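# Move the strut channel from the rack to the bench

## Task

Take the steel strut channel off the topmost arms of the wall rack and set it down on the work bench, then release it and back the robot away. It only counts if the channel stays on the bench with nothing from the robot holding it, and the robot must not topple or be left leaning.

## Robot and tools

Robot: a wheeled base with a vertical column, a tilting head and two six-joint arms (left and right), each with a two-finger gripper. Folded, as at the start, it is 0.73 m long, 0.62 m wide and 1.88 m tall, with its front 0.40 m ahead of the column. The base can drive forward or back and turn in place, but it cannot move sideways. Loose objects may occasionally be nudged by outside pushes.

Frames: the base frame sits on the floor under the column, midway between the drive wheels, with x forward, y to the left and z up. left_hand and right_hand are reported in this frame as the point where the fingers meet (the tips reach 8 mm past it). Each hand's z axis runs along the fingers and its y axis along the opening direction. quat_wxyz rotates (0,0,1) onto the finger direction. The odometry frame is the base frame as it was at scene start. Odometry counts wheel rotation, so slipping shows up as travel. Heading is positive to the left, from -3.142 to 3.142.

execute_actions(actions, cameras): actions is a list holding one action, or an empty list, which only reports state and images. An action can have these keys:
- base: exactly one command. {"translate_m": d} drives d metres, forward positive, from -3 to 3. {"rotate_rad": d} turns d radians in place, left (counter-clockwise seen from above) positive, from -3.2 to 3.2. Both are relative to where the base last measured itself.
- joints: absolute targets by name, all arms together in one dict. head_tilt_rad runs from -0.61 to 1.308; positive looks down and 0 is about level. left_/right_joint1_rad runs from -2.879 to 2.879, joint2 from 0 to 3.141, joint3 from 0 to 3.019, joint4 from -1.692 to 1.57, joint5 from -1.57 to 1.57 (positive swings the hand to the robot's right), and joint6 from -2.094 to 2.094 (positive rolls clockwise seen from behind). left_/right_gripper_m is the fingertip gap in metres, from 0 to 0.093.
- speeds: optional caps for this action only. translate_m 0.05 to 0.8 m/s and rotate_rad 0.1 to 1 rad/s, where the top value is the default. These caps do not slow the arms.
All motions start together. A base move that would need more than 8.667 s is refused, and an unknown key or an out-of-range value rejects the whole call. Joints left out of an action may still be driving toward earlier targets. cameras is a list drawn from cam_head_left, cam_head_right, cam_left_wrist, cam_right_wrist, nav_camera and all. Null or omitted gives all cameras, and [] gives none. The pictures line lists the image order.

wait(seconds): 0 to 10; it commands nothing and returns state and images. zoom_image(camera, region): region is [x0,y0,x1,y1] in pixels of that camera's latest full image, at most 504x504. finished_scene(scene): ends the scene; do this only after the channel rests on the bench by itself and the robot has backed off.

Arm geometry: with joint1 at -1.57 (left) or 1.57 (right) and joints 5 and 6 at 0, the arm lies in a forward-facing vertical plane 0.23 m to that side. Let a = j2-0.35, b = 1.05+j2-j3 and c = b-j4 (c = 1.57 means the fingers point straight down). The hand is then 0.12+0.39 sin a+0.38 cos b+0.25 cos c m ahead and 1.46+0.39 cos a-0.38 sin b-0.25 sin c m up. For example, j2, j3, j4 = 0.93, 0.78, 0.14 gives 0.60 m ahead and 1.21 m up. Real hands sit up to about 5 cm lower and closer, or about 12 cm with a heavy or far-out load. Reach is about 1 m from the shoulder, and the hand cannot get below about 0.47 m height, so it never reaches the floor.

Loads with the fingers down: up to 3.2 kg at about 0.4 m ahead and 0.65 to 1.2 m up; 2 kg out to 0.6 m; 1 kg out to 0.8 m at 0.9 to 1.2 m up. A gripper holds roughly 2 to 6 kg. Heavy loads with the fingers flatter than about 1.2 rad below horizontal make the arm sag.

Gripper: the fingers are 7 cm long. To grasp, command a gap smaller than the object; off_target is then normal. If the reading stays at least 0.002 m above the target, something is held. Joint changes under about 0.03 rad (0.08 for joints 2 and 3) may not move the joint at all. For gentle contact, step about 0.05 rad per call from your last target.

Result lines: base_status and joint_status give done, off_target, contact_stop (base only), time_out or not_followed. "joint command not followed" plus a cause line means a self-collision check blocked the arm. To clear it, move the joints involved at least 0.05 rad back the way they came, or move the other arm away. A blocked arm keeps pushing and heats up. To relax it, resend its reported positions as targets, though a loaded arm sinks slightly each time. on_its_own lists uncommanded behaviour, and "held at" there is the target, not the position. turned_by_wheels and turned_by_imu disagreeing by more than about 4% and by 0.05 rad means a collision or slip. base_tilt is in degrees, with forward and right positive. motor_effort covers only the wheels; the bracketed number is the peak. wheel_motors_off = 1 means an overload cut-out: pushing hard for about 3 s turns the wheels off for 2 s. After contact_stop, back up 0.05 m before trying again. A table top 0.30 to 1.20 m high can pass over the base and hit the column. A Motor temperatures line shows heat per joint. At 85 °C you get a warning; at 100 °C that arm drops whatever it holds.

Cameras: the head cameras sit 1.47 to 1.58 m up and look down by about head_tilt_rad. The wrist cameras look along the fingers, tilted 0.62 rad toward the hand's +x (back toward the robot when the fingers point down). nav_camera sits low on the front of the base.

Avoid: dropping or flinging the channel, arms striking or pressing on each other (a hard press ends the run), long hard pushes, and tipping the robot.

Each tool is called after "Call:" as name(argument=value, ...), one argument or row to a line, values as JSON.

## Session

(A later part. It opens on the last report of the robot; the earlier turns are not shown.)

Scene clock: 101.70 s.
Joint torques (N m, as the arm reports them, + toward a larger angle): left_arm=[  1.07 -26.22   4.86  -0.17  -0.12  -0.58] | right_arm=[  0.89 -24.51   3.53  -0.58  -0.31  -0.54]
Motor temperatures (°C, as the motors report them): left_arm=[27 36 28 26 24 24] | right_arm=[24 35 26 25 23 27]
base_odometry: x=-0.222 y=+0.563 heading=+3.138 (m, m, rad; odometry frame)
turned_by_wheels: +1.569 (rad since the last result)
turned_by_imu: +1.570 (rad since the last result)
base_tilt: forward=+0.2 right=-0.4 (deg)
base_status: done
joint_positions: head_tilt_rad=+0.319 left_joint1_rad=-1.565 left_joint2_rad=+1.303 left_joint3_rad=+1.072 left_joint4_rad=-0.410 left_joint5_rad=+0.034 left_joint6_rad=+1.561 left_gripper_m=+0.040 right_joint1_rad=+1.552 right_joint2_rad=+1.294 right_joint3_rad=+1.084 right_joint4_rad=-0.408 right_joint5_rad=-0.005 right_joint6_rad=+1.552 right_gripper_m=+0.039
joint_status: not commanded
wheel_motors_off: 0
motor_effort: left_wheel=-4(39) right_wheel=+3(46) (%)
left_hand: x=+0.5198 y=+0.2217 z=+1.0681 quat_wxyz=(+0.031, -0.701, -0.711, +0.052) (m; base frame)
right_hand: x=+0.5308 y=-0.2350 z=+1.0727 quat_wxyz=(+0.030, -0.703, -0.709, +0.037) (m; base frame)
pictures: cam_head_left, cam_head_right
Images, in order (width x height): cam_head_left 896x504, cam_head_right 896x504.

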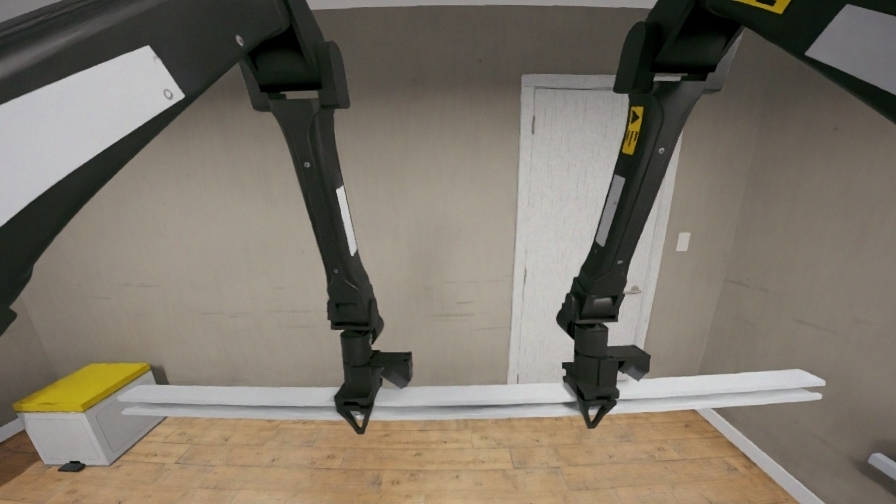

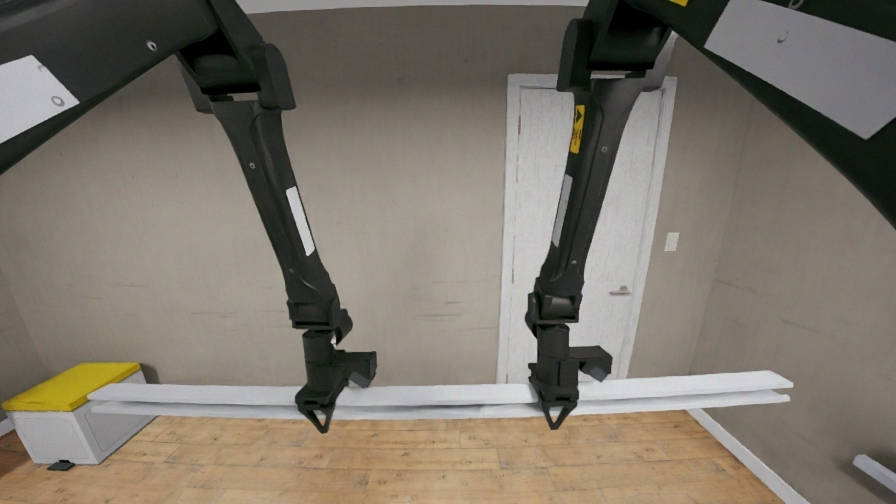

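Call:
execute_actions(
  actions=[
    {"base":{"rotate_rad":1.57},"speeds":{"rotate_rad":0.4}},
  ],
  cameras=["cam_head_left","cam_head_right"],
)

Scene clock: 111.43 s.
Joint torques (N m, as the arm reports them, + toward a larger angle): left_arm=[  1.   -26.33   4.89  -0.16  -0.13  -0.57] | right_arm=[  0.5  -24.17   3.51  -0.64  -0.31  -0.52]
Motor temperatures (°C, as the motors report them): left_arm=[27 37 28 26 24 24] | right_arm=[24 36 26 25 23 27]
base_odometry: x=-0.222 y=+0.563 heading=-1.576 (m, m, rad; odometry frame)
turned_by_wheels: +1.569 (rad since the last result)
turned_by_imu: +1.573 (rad since the last result)
base_tilt: forward=+0.3 right=-0.5 (deg)
base_status: done
joint_positions: head_tilt_rad=+0.319 left_joint1_rad=-1.565 left_joint2_rad=+1.303 left_joint3_rad=+1.072 left_joint4_rad=-0.410 left_joint5_rad=+0.034 left_joint6_rad=+1.560 left_gripper_m=+0.040 right_joint1_rad=+1.552 right_joint2_rad=+1.294 right_joint3_rad=+1.084 right_joint4_rad=-0.408 right_joint5_rad=-0.005 right_joint6_rad=+1.551 right_gripper_m=+0.039
joint_status: not commanded
wheel_motors_off: 0
motor_effort: left_wheel=-4(30) right_wheel=+2(24) (%)
left_hand: x=+0.5199 y=+0.2217 z=+1.0681 quat_wxyz=(+0.031, -0.700, -0.711, +0.052) (m; base frame)
right_hand: x=+0.5311 y=-0.2350 z=+1.0727 quat_wxyz=(+0.030, -0.703, -0.710, +0.037) (m; base frame)
pictures: cam_head_left, cam_head_right
Images, in order (width x height): cam_head_left 896x504, cam_head_right 896x504.

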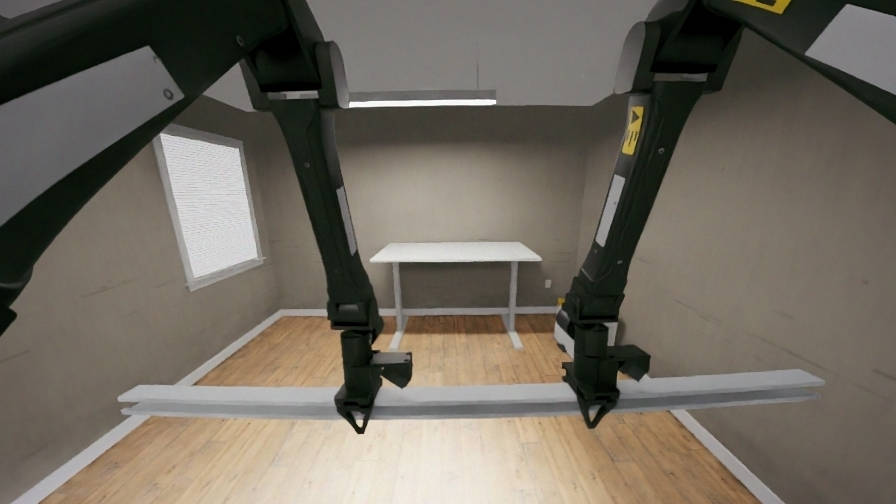

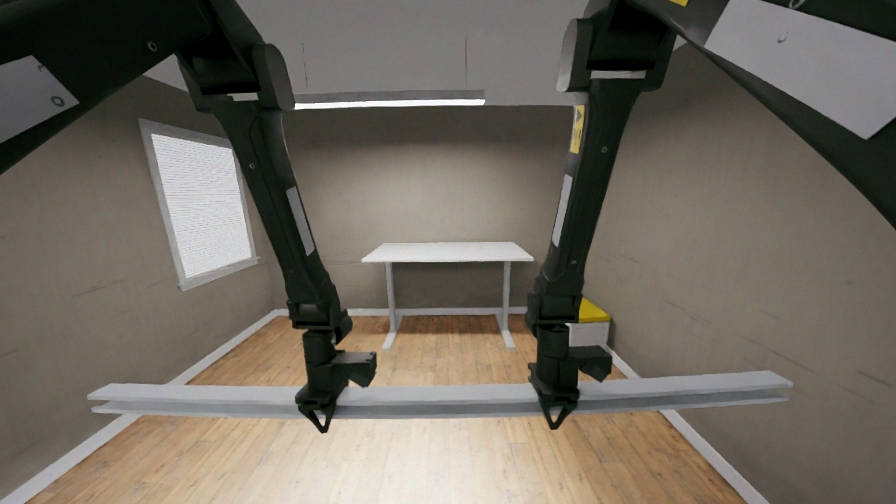

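Call:
execute_actions(
  actions=[
    {"base":{"rotate_rad":0.08},"speeds":{"rotate_rad":0.4},"joints":{"head_tilt_rad":0.6}},
  ],
  cameras=[],
)

Call:
execute_actions(
  actions=[
    {"base":{"translate_m":1.2},"speeds":{"translate_m":0.5}},
  ],
  cameras=["cam_head_left","cam_head_right"],
)

Scene clock: 122.10 s.
Joint torques (N m, as the arm reports them, + toward a larger angle): left_arm=[  0.96 -26.34   4.91  -0.22  -0.16  -0.58] | right_arm=[  0.89 -24.38   3.46  -0.66  -0.35  -0.53]
Motor temperatures (°C, as the motors report them): left_arm=[27 37 28 26 24 24] | right_arm=[24 37 26 25 23 27]
base_odometry: x=-0.222 y=+0.563 heading=-1.496 (m, m, rad; odometry frame)
turned_by_wheels: +0.079 (rad since the last result)
turned_by_imu: +0.079 (rad since the last result)
base_tilt: forward=+0.2 right=-0.6 (deg)
base_status: done
joint_positions: head_tilt_rad=+0.603 left_joint1_rad=-1.564 left_joint2_rad=+1.303 left_joint3_rad=+1.072 left_joint4_rad=-0.410 left_joint5_rad=+0.035 left_joint6_rad=+1.560 left_gripper_m=+0.040 right_joint1_rad=+1.553 right_joint2_rad=+1.294 right_joint3_rad=+1.085 right_joint4_rad=-0.408 right_joint5_rad=-0.004 right_joint6_rad=+1.551 right_gripper_m=+0.039
joint_status: all done
wheel_motors_off: 0
motor_effort: left_wheel=-4(32) right_wheel=+1(27) (%)
left_hand: x=+0.5199 y=+0.2221 z=+1.0681 quat_wxyz=(+0.031, -0.700, -0.712, +0.052) (m; base frame)
right_hand: x=+0.5318 y=-0.2346 z=+1.0728 quat_wxyz=(+0.029, -0.703, -0.710, +0.036) (m; base frame)
pictures: none
No camera images: the call's "cameras" was empty. Leave "cameras" out to get every camera's image.

Scene clock: 126.00 s.
Joint torques (N m, as the arm reports them, + toward a larger angle): left_arm=[  1.11 -26.45   4.83  -0.21  -0.19  -0.58] | right_arm=[  0.87 -24.08   3.3   -0.72  -0.35  -0.52]
Motor temperatures (°C, as the motors report them): left_arm=[27 38 28 26 24 24] | right_arm=[24 37 26 25 23 27]
base_odometry: x=-0.133 y=-0.634 heading=-1.496 (m, m, rad; odometry frame)
turned_by_wheels: +0.001 (rad since the last result)
turned_by_imu: +0.000 (rad since the last result)
base_tilt: forward=+0.2 right=-0.4 (deg)
base_status: done
joint_positions: head_tilt_rad=+0.604 left_joint1_rad=-1.564 left_joint2_rad=+1.304 left_joint3_rad=+1.073 left_joint4_rad=-0.408 left_joint5_rad=+0.035 left_joint6_rad=+1.559 left_gripper_m=+0.040 right_joint1_rad=+1.553 right_joint2_rad=+1.294 right_joint3_rad=+1.088 right_joint4_rad=-0.409 right_joint5_rad=-0.004 right_joint6_rad=+1.550 right_gripper_m=+0.039
joint_status: not commanded
wheel_motors_off: 0
motor_effort: left_wheel=+2(56) right_wheel=-2(48) (%)
left_hand: x=+0.5205 y=+0.2221 z=+1.0678 quat_wxyz=(+0.030, -0.700, -0.712, +0.051) (m; base frame)
right_hand: x=+0.5330 y=-0.2346 z=+1.0729 quat_wxyz=(+0.029, -0.702, -0.710, +0.036) (m; base frame)
pictures: cam_head_left, cam_head_right
Images, in order (width x height): cam_head_left 896x504, cam_head_right 896x504.

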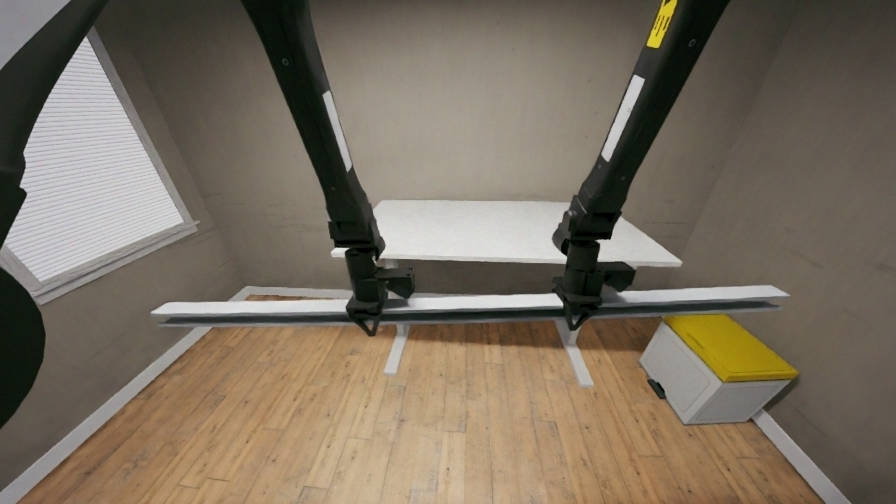

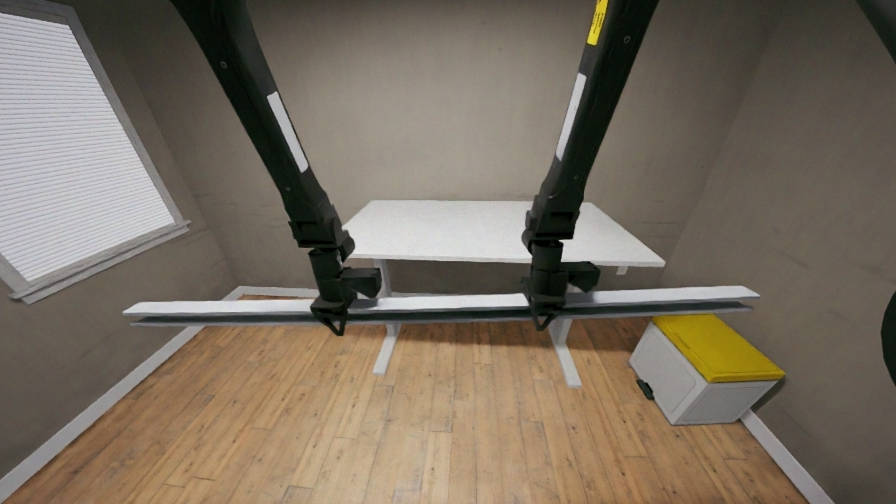

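Call:
execute_actions(
  actions=[
    {"base":{"rotate_rad":-0.25},"speeds":{"rotate_rad":0.4}},
  ],
  cameras=[],
)

Call:
execute_actions(
  actions=[
    {"base":{"translate_m":0.4},"speeds":{"translate_m":0.4}},
  ],
  cameras=[],
)

Call:
execute_actions(
  actions=[
    {"base":{"rotate_rad":0.2},"speeds":{"rotate_rad":0.4},"joints":{"head_tilt_rad":0.8}},
  ],
  cameras=["cam_head_left","cam_head_right"],
)

Scene clock: 143.67 s.
Joint torques (N m, as the arm reports them, + toward a larger angle): left_arm=[  1.02 -26.35   4.85  -0.23  -0.11  -0.58] | right_arm=[  0.94 -24.26   3.26  -0.65  -0.32  -0.51]
Motor temperatures (°C, as the motors report them): left_arm=[27 39 28 26 24 24] | right_arm=[24 38 26 25 23 27]
base_odometry: x=-0.133 y=-0.634 heading=-1.745 (m, m, rad; odometry frame)
turned_by_wheels: -0.249 (rad since the last result)
turned_by_imu: -0.247 (rad since the last result)
base_tilt: forward=+0.2 right=-0.6 (deg)
base_status: done
joint_positions: head_tilt_rad=+0.604 left_joint1_rad=-1.568 left_joint2_rad=+1.304 left_joint3_rad=+1.073 left_joint4_rad=-0.408 left_joint5_rad=+0.034 left_joint6_rad=+1.558 left_gripper_m=+0.040 right_joint1_rad=+1.550 right_joint2_rad=+1.294 right_joint3_rad=+1.086 right_joint4_rad=-0.409 right_joint5_rad=-0.005 right_joint6_rad=+1.549 right_gripper_m=+0.039
joint_status: not commanded
wheel_motors_off: 0
motor_effort: left_wheel=+0(41) right_wheel=-1(45) (%)
left_hand: x=+0.5205 y=+0.2205 z=+1.0678 quat_wxyz=(+0.030, -0.700, -0.712, +0.051) (m; base frame)
right_hand: x=+0.5321 y=-0.2361 z=+1.0728 quat_wxyz=(+0.029, -0.703, -0.710, +0.037) (m; base frame)
pictures: none
No camera images: the call's "cameras" was empty. Leave "cameras" out to get every camera's image.

Scene clock: 146.00 s.
Joint torques (N m, as the arm reports them, + toward a larger angle): left_arm=[  1.3  -26.68   4.97  -0.23  -0.12  -0.55] | right_arm=[  0.86 -24.11   3.42  -0.59  -0.3   -0.49]
Motor temperatures (°C, as the motors report them): left_arm=[27 39 28 26 24 24] | right_arm=[24 38 26 25 23 27]
base_odometry: x=-0.202 y=-1.028 heading=-1.745 (m, m, rad; odometry frame)
turned_by_wheels: -0.001 (rad since the last result)
turned_by_imu: -0.001 (rad since the last result)
base_tilt: forward=+0.3 right=-0.5 (deg)
base_status: done
joint_positions: head_tilt_rad=+0.604 left_joint1_rad=-1.568 left_joint2_rad=+1.305 left_joint3_rad=+1.071 left_joint4_rad=-0.408 left_joint5_rad=+0.034 left_joint6_rad=+1.558 left_gripper_m=+0.040 right_joint1_rad=+1.550 right_joint2_rad=+1.294 right_joint3_rad=+1.085 right_joint4_rad=-0.409 right_joint5_rad=-0.005 right_joint6_rad=+1.549 right_gripper_m=+0.039
joint_status: not commanded
wheel_motors_off: 0
motor_effort: left_wheel=-1(48) right_wheel=+1(53) (%)
left_hand: x=+0.5190 y=+0.2204 z=+1.0673 quat_wxyz=(+0.031, -0.700, -0.712, +0.053) (m; base frame)
right_hand: x=+0.5312 y=-0.2361 z=+1.0727 quat_wxyz=(+0.030, -0.702, -0.710, +0.038) (m; base frame)
pictures: none
No camera images: the call's "cameras" was empty. Leave "cameras" out to get every camera's image.

Scene clock: 147.33 s.
Joint torques (N m, as the arm reports them, + toward a larger angle): left_arm=[  1.1  -26.66   4.99  -0.21  -0.13  -0.56] | right_arm=[  0.82 -24.44   3.5   -0.54  -0.32  -0.51]
Motor temperatures (°C, as the motors report them): left_arm=[27 39 28 26 24 24] | right_arm=[24 38 26 25 23 27]
base_odometry: x=-0.202 y=-1.029 heading=-1.546 (m, m, rad; odometry frame)
turned_by_wheels: +0.199 (rad since the last result)
turned_by_imu: +0.197 (rad since the last result)
base_tilt: forward=+0.2 right=-0.4 (deg)
base_status: done
joint_positions: head_tilt_rad=+0.802 left_joint1_rad=-1.567 left_joint2_rad=+1.305 left_joint3_rad=+1.071 left_joint4_rad=-0.409 left_joint5_rad=+0.034 left_joint6_rad=+1.559 left_gripper_m=+0.040 right_joint1_rad=+1.551 right_joint2_rad=+1.294 right_joint3_rad=+1.084 right_joint4_rad=-0.409 right_joint5_rad=-0.005 right_joint6_rad=+1.549 right_gripper_m=+0.039
joint_status: all done
wheel_motors_off: 0
motor_effort: left_wheel=-1(49) right_wheel=+0(42) (%)
left_hand: x=+0.5189 y=+0.2208 z=+1.0673 quat_wxyz=(+0.031, -0.700, -0.712, +0.053) (m; base frame)
right_hand: x=+0.5305 y=-0.2359 z=+1.0726 quat_wxyz=(+0.030, -0.703, -0.710, +0.038) (m; base frame)
pictures: cam_head_left, cam_head_right
Images, in order (width x height): cam_head_left 896x504, cam_head_right 896x504.

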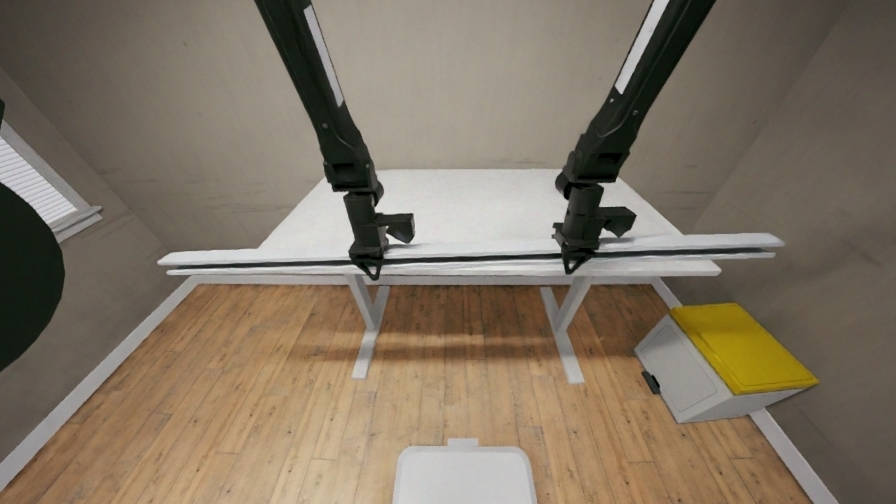

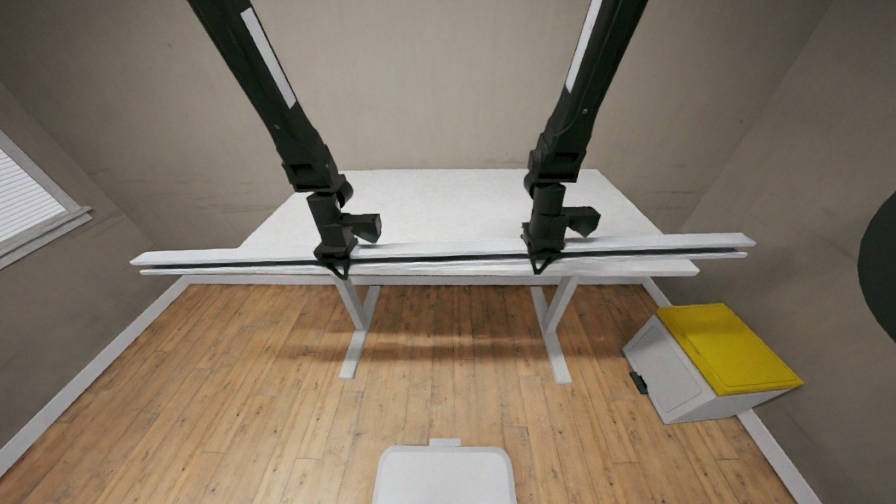

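Call:
execute_actions(
  actions=[
    {"base":{"translate_m":0.13},"speeds":{"translate_m":0.3},"joints":{"left_joint2_rad":1.3,"left_joint3_rad":1.05,"left_joint4_rad":-0.3,"right_joint2_rad":1.3,"right_joint3_rad":1.05,"right_joint4_rad":-0.3}},
  ],
  cameras=["cam_head_left","cam_left_wrist","nav_camera"],
)

Scene clock: 156.87 s.
Joint torques (N m, as the arm reports them, + toward a larger angle): left_arm=[  1.28 -26.47   1.94  -0.35  -0.22  -0.53] | right_arm=[  1.09 -23.92   0.98  -0.74  -0.31  -0.49]
Motor temperatures (°C, as the motors report them): left_arm=[27 40 28 26 24 24] | right_arm=[24 39 26 25 23 27]
base_odometry: x=-0.199 y=-1.159 heading=-1.545 (m, m, rad; odometry frame)
turned_by_wheels: +0.001 (rad since the last result)
turned_by_imu: +0.001 (rad since the last result)
base_tilt: forward=+0.2 right=-0.5 (deg)
base_status: done
joint_positions: head_tilt_rad=+0.803 left_joint1_rad=-1.567 left_joint2_rad=+1.411 left_joint3_rad=+1.041 left_joint4_rad=-0.284 left_joint5_rad=+0.036 left_joint6_rad=+1.556 left_gripper_m=+0.040 right_joint1_rad=+1.551 right_joint2_rad=+1.398 right_joint3_rad=+1.053 right_joint4_rad=-0.287 right_joint5_rad=-0.004 right_joint6_rad=+1.546 right_gripper_m=+0.039
joint_status: all done
wheel_motors_off: 0
motor_effort: left_wheel=+1(56) right_wheel=-2(44) (%)
left_hand: x=+0.4873 y=+0.2205 z=+1.0217 quat_wxyz=(+0.035, -0.699, -0.712, +0.057) (m; base frame)
right_hand: x=+0.4995 y=-0.2365 z=+1.0268 quat_wxyz=(+0.034, -0.701, -0.711, +0.042) (m; base frame)
pictures: cam_head_left, cam_left_wrist, nav_camera
Images, in order (width x height): cam_head_left 896x504, cam_left_wrist 504x504, nav_camera 896x504.

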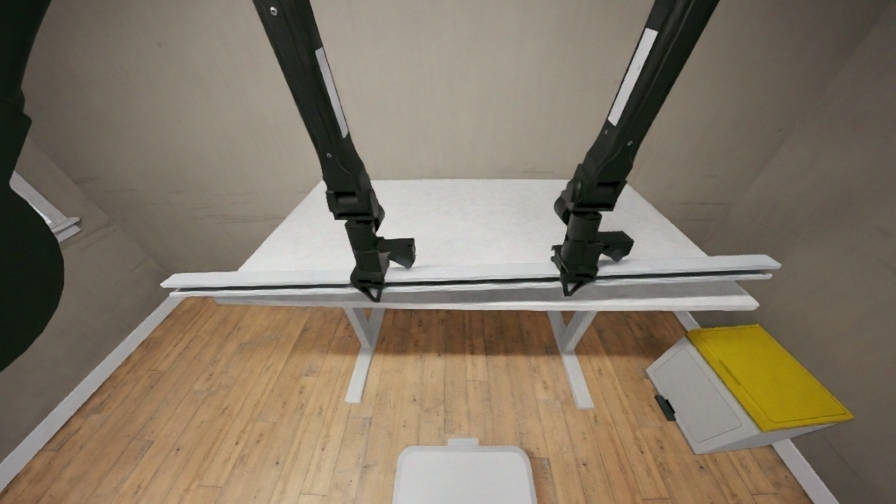

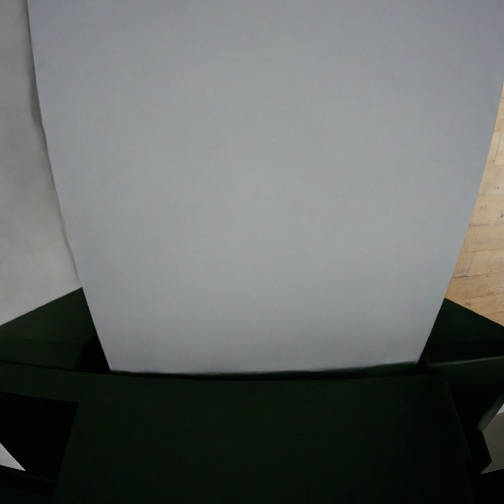

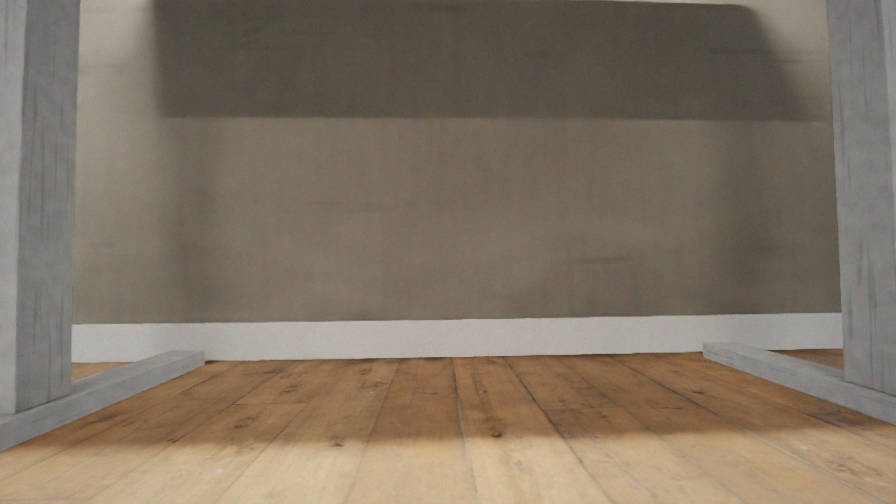

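Call:
execute_actions(
  actions=[
    {"base":{"translate_m":0.17},"speeds":{"translate_m":0.3}},
  ],
  cameras=["cam_head_left"],
)

Call:
execute_actions(
  actions=[
    {"joints":{"left_joint2_rad":1.5,"left_joint3_rad":1.15,"left_joint4_rad":-0.22,"right_joint2_rad":1.5,"right_joint3_rad":1.15,"right_joint4_rad":-0.22}},
  ],
  cameras=["cam_head_left"],
)

Scene clock: 166.80 s.
Joint torques (N m, as the arm reports them, + toward a larger angle): left_arm=[  1.29 -26.37   2.01  -0.36  -0.21  -0.54] | right_arm=[  0.93 -23.99   1.13  -0.7   -0.33  -0.49]
Motor temperatures (°C, as the motors report them): left_arm=[27 40 28 26 24 25] | right_arm=[24 39 26 25 23 27]
base_odometry: x=-0.194 y=-1.329 heading=-1.544 (m, m, rad; odometry frame)
turned_by_wheels: +0.001 (rad since the last result)
turned_by_imu: +0.000 (rad since the last result)
base_tilt: forward=+0.3 right=-0.5 (deg)
base_status: done
joint_positions: head_tilt_rad=+0.803 left_joint1_rad=-1.567 left_joint2_rad=+1.409 left_joint3_rad=+1.040 left_joint4_rad=-0.285 left_joint5_rad=+0.036 left_joint6_rad=+1.556 left_gripper_m=+0.040 right_joint1_rad=+1.551 right_joint2_rad=+1.397 right_joint3_rad=+1.053 right_joint4_rad=-0.287 right_joint5_rad=-0.004 right_joint6_rad=+1.547 right_gripper_m=+0.039
joint_status: not commanded
wheel_motors_off: 0
motor_effort: left_wheel=+1(50) right_wheel=-1(34) (%)
left_hand: x=+0.4871 y=+0.2206 z=+1.0221 quat_wxyz=(+0.035, -0.699, -0.712, +0.057) (m; base frame)
right_hand: x=+0.4995 y=-0.2365 z=+1.0271 quat_wxyz=(+0.034, -0.702, -0.711, +0.042) (m; base frame)
pictures: cam_head_left
Images, in order (width x height): cam_head_left 896x504.

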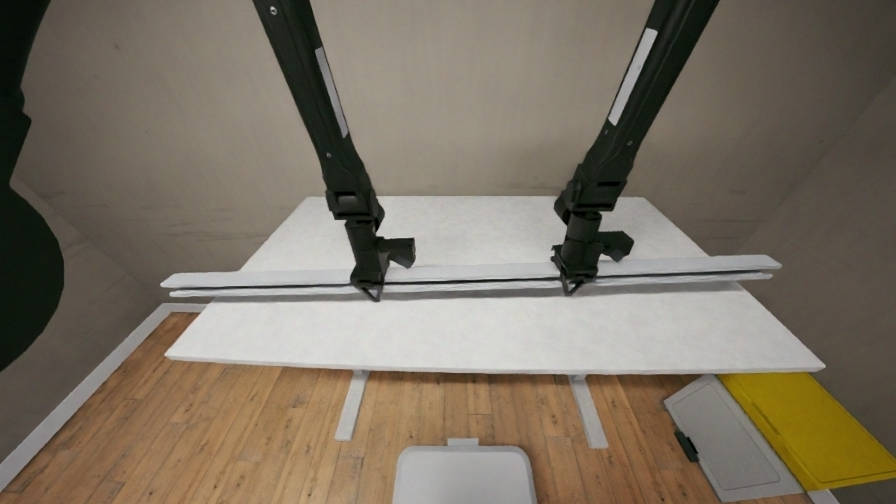

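Scene clock: 167.97 s.
Joint torques (N m, as the arm reports them, + toward a larger angle): left_arm=[  1.25 -22.72   0.87  -0.14   0.32  -0.71] | right_arm=[  1.   -22.32   0.24  -0.92   0.09  -0.69]
Motor temperatures (°C, as the motors report them): left_arm=[27 40 28 26 24 25] | right_arm=[24 39 26 25 23 27]
base_odometry: x=-0.194 y=-1.329 heading=-1.544 (m, m, rad; odometry frame)
turned_by_wheels: +0.000 (rad since the last result)
turned_by_imu: +0.000 (rad since the last result)
base_tilt: forward=+0.2 right=-0.4 (deg)
base_status: not commanded
joint_positions: head_tilt_rad=+0.803 left_joint1_rad=-1.567 left_joint2_rad=+1.558 left_joint3_rad=+1.150 left_joint4_rad=-0.209 left_joint5_rad=+0.023 left_joint6_rad=+1.574 left_gripper_m=+0.040 right_joint1_rad=+1.551 right_joint2_rad=+1.571 right_joint3_rad=+1.160 right_joint4_rad=-0.201 right_joint5_rad=-0.016 right_joint6_rad=+1.564 right_gripper_m=+0.039
joint_status: all done
wheel_motors_off: 0
motor_effort: left_wheel=+2(4) right_wheel=-1(9) (%)
left_hand: x=+0.5048 y=+0.2227 z=+0.9671 quat_wxyz=(+0.026, -0.706, -0.706, +0.041) (m; base frame)
right_hand: x=+0.5068 y=-0.2351 z=+0.9624 quat_wxyz=(+0.031, -0.708, -0.705, +0.031) (m; base frame)
pictures: cam_head_left
Images, in order (width x height): cam_head_left 896x504.

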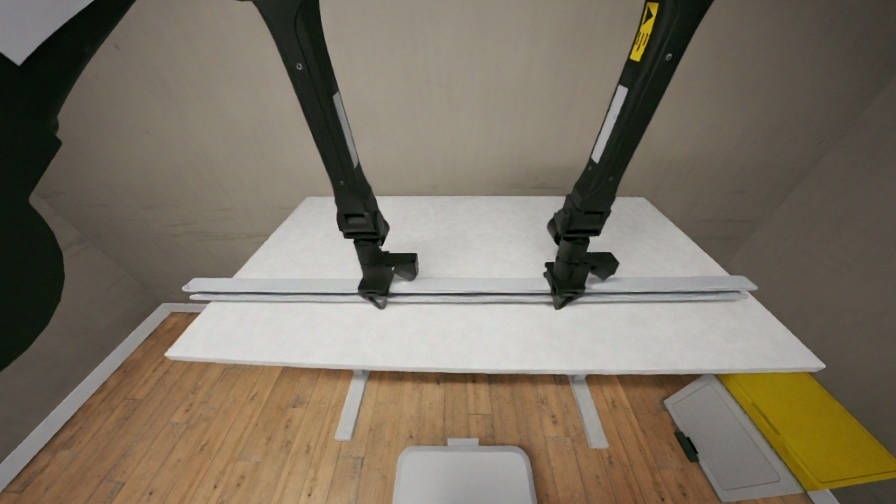

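Call:
execute_actions(
  actions=[
    {"joints":{"left_gripper_m":0.09,"right_gripper_m":0.09}},
  ],
  cameras=["cam_left_wrist"],
)

Call:
execute_actions(
  actions=[
    {"joints":{"left_joint2_rad":1.25,"left_joint3_rad":1.1,"left_joint4_rad":-0.37,"right_joint2_rad":1.25,"right_joint3_rad":1.1,"right_joint4_rad":-0.37}},
  ],
  cameras=[],
)

Call:
execute_actions(
  actions=[
    {"base":{"translate_m":-0.7}},
  ],
  cameras=["cam_head_left"],
)

Scene clock: 178.13 s.
Joint torques (N m, as the arm reports them, + toward a larger angle): left_arm=[  1.29 -19.64   1.32   0.2    0.15  -0.22] | right_arm=[  0.96 -18.01   1.52  -0.31   0.08  -0.08]
Motor temperatures (°C, as the motors report them): left_arm=[27 40 28 26 24 25] | right_arm=[24 39 25 25 23 27]
base_odometry: x=-0.194 y=-1.329 heading=-1.544 (m, m, rad; odometry frame)
turned_by_wheels: +0.000 (rad since the last result)
turned_by_imu: +0.000 (rad since the last result)
base_tilt: forward=+0.2 right=-0.4 (deg)
base_status: not commanded
joint_positions: head_tilt_rad=+0.803 left_joint1_rad=-1.567 left_joint2_rad=+1.518 left_joint3_rad=+1.150 left_joint4_rad=-0.218 left_joint5_rad=+0.027 left_joint6_rad=+1.517 left_gripper_m=+0.090 right_joint1_rad=+1.551 right_joint2_rad=+1.514 right_joint3_rad=+1.147 right_joint4_rad=-0.216 right_joint5_rad=-0.016 right_joint6_rad=+1.513 right_gripper_m=+0.090
joint_status: all done
wheel_motors_off: 0
motor_effort: left_wheel=+3(4) right_wheel=-1(3) (%)
left_hand: x=+0.5219 y=+0.2220 z=+0.9829 quat_wxyz=(+0.014, -0.687, -0.726, +0.031) (m; base frame)
right_hand: x=+0.5226 y=-0.2350 z=+0.9844 quat_wxyz=(+0.021, -0.690, -0.723, +0.021) (m; base frame)
pictures: cam_left_wrist
Images, in order (width x height): cam_left_wrist 504x504.

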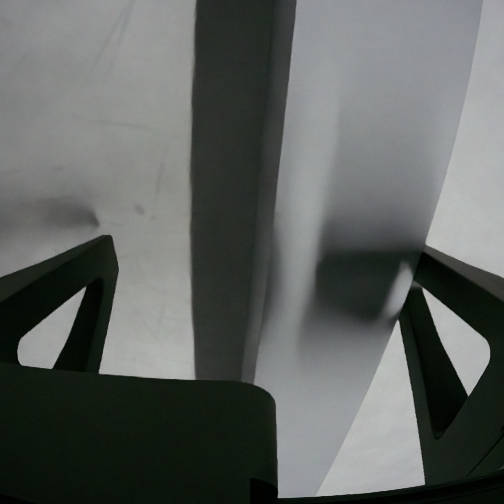

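Scene clock: 179.33 s.
Joint torques (N m, as the arm reports them, + toward a larger angle): left_arm=[  1.27 -16.96   3.81   0.32   0.13  -0.17] | right_arm=[  0.98 -15.71   3.02  -0.21   0.07  -0.04]
Motor temperatures (°C, as the motors report them): left_arm=[27 39 28 26 24 25] | right_arm=[24 39 25 25 23 27]
base_odometry: x=-0.194 y=-1.329 heading=-1.544 (m, m, rad; odometry frame)
turned_by_wheels: +0.000 (rad since the last result)
turned_by_imu: +0.000 (rad since the last result)
base_tilt: forward=+0.3 right=-0.5 (deg)
base_status: not commanded
joint_positions: head_tilt_rad=+0.803 left_joint1_rad=-1.567 left_joint2_rad=+1.233 left_joint3_rad=+1.098 left_joint4_rad=-0.368 left_joint5_rad=+0.028 left_joint6_rad=+1.512 left_gripper_m=+0.090 right_joint1_rad=+1.551 right_joint2_rad=+1.233 right_joint3_rad=+1.102 right_joint4_rad=-0.364 right_joint5_rad=-0.016 right_joint6_rad=+1.508 right_gripper_m=+0.090
joint_status: all done
wheel_motors_off: 0
motor_effort: left_wheel=+2(3) right_wheel=-1(2) (%)
left_hand: x=+0.5718 y=+0.2217 z=+1.0999 quat_wxyz=(-0.016, -0.685, -0.728, +0.002) (m; base frame)
right_hand: x=+0.5750 y=-0.2335 z=+1.1006 quat_wxyz=(-0.011, -0.688, -0.726, -0.009) (m; base frame)
pictures: none
No camera images: the call's "cameras" was empty. Leave "cameras" out to get every camera's image.

Scene clock: 182.20 s.
Joint torques (N m, as the arm reports them, + toward a larger angle): left_arm=[  1.25 -16.99   3.74   0.34   0.13  -0.16] | right_arm=[  0.99 -15.8    3.35  -0.13   0.06  -0.02]
Motor temperatures (°C, as the motors report them): left_arm=[27 39 28 26 24 25] | right_arm=[24 38 26 25 23 27]
base_odometry: x=-0.213 y=-0.629 heading=-1.543 (m, m, rad; odometry frame)
turned_by_wheels: +0.001 (rad since the last result)
turned_by_imu: +0.001 (rad since the last result)
base_tilt: forward=+0.2 right=-0.5 (deg)
base_status: done
joint_positions: head_tilt_rad=+0.803 left_joint1_rad=-1.567 left_joint2_rad=+1.235 left_joint3_rad=+1.098 left_joint4_rad=-0.368 left_joint5_rad=+0.028 left_joint6_rad=+1.511 left_gripper_m=+0.090 right_joint1_rad=+1.551 right_joint2_rad=+1.237 right_joint3_rad=+1.096 right_joint4_rad=-0.364 right_joint5_rad=-0.016 right_joint6_rad=+1.508 right_gripper_m=+0.090
joint_status: not commanded
wheel_motors_off: 0
motor_effort: left_wheel=+0(55) right_wheel=-1(43) (%)
left_hand: x=+0.5708 y=+0.2217 z=+1.0989 quat_wxyz=(-0.015, -0.685, -0.728, +0.003) (m; base frame)
right_hand: x=+0.5701 y=-0.2336 z=+1.0981 quat_wxyz=(-0.007, -0.688, -0.726, -0.006) (m; base frame)
pictures: cam_head_left
Images, in order (width x height): cam_head_left 896x504.

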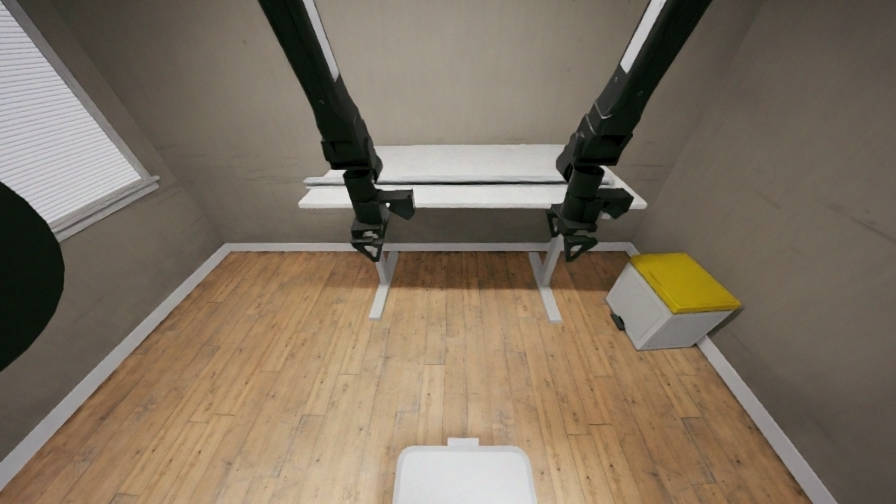

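Call:
finished_scene(
  scene=1,
)

The scene is finished: the task was done.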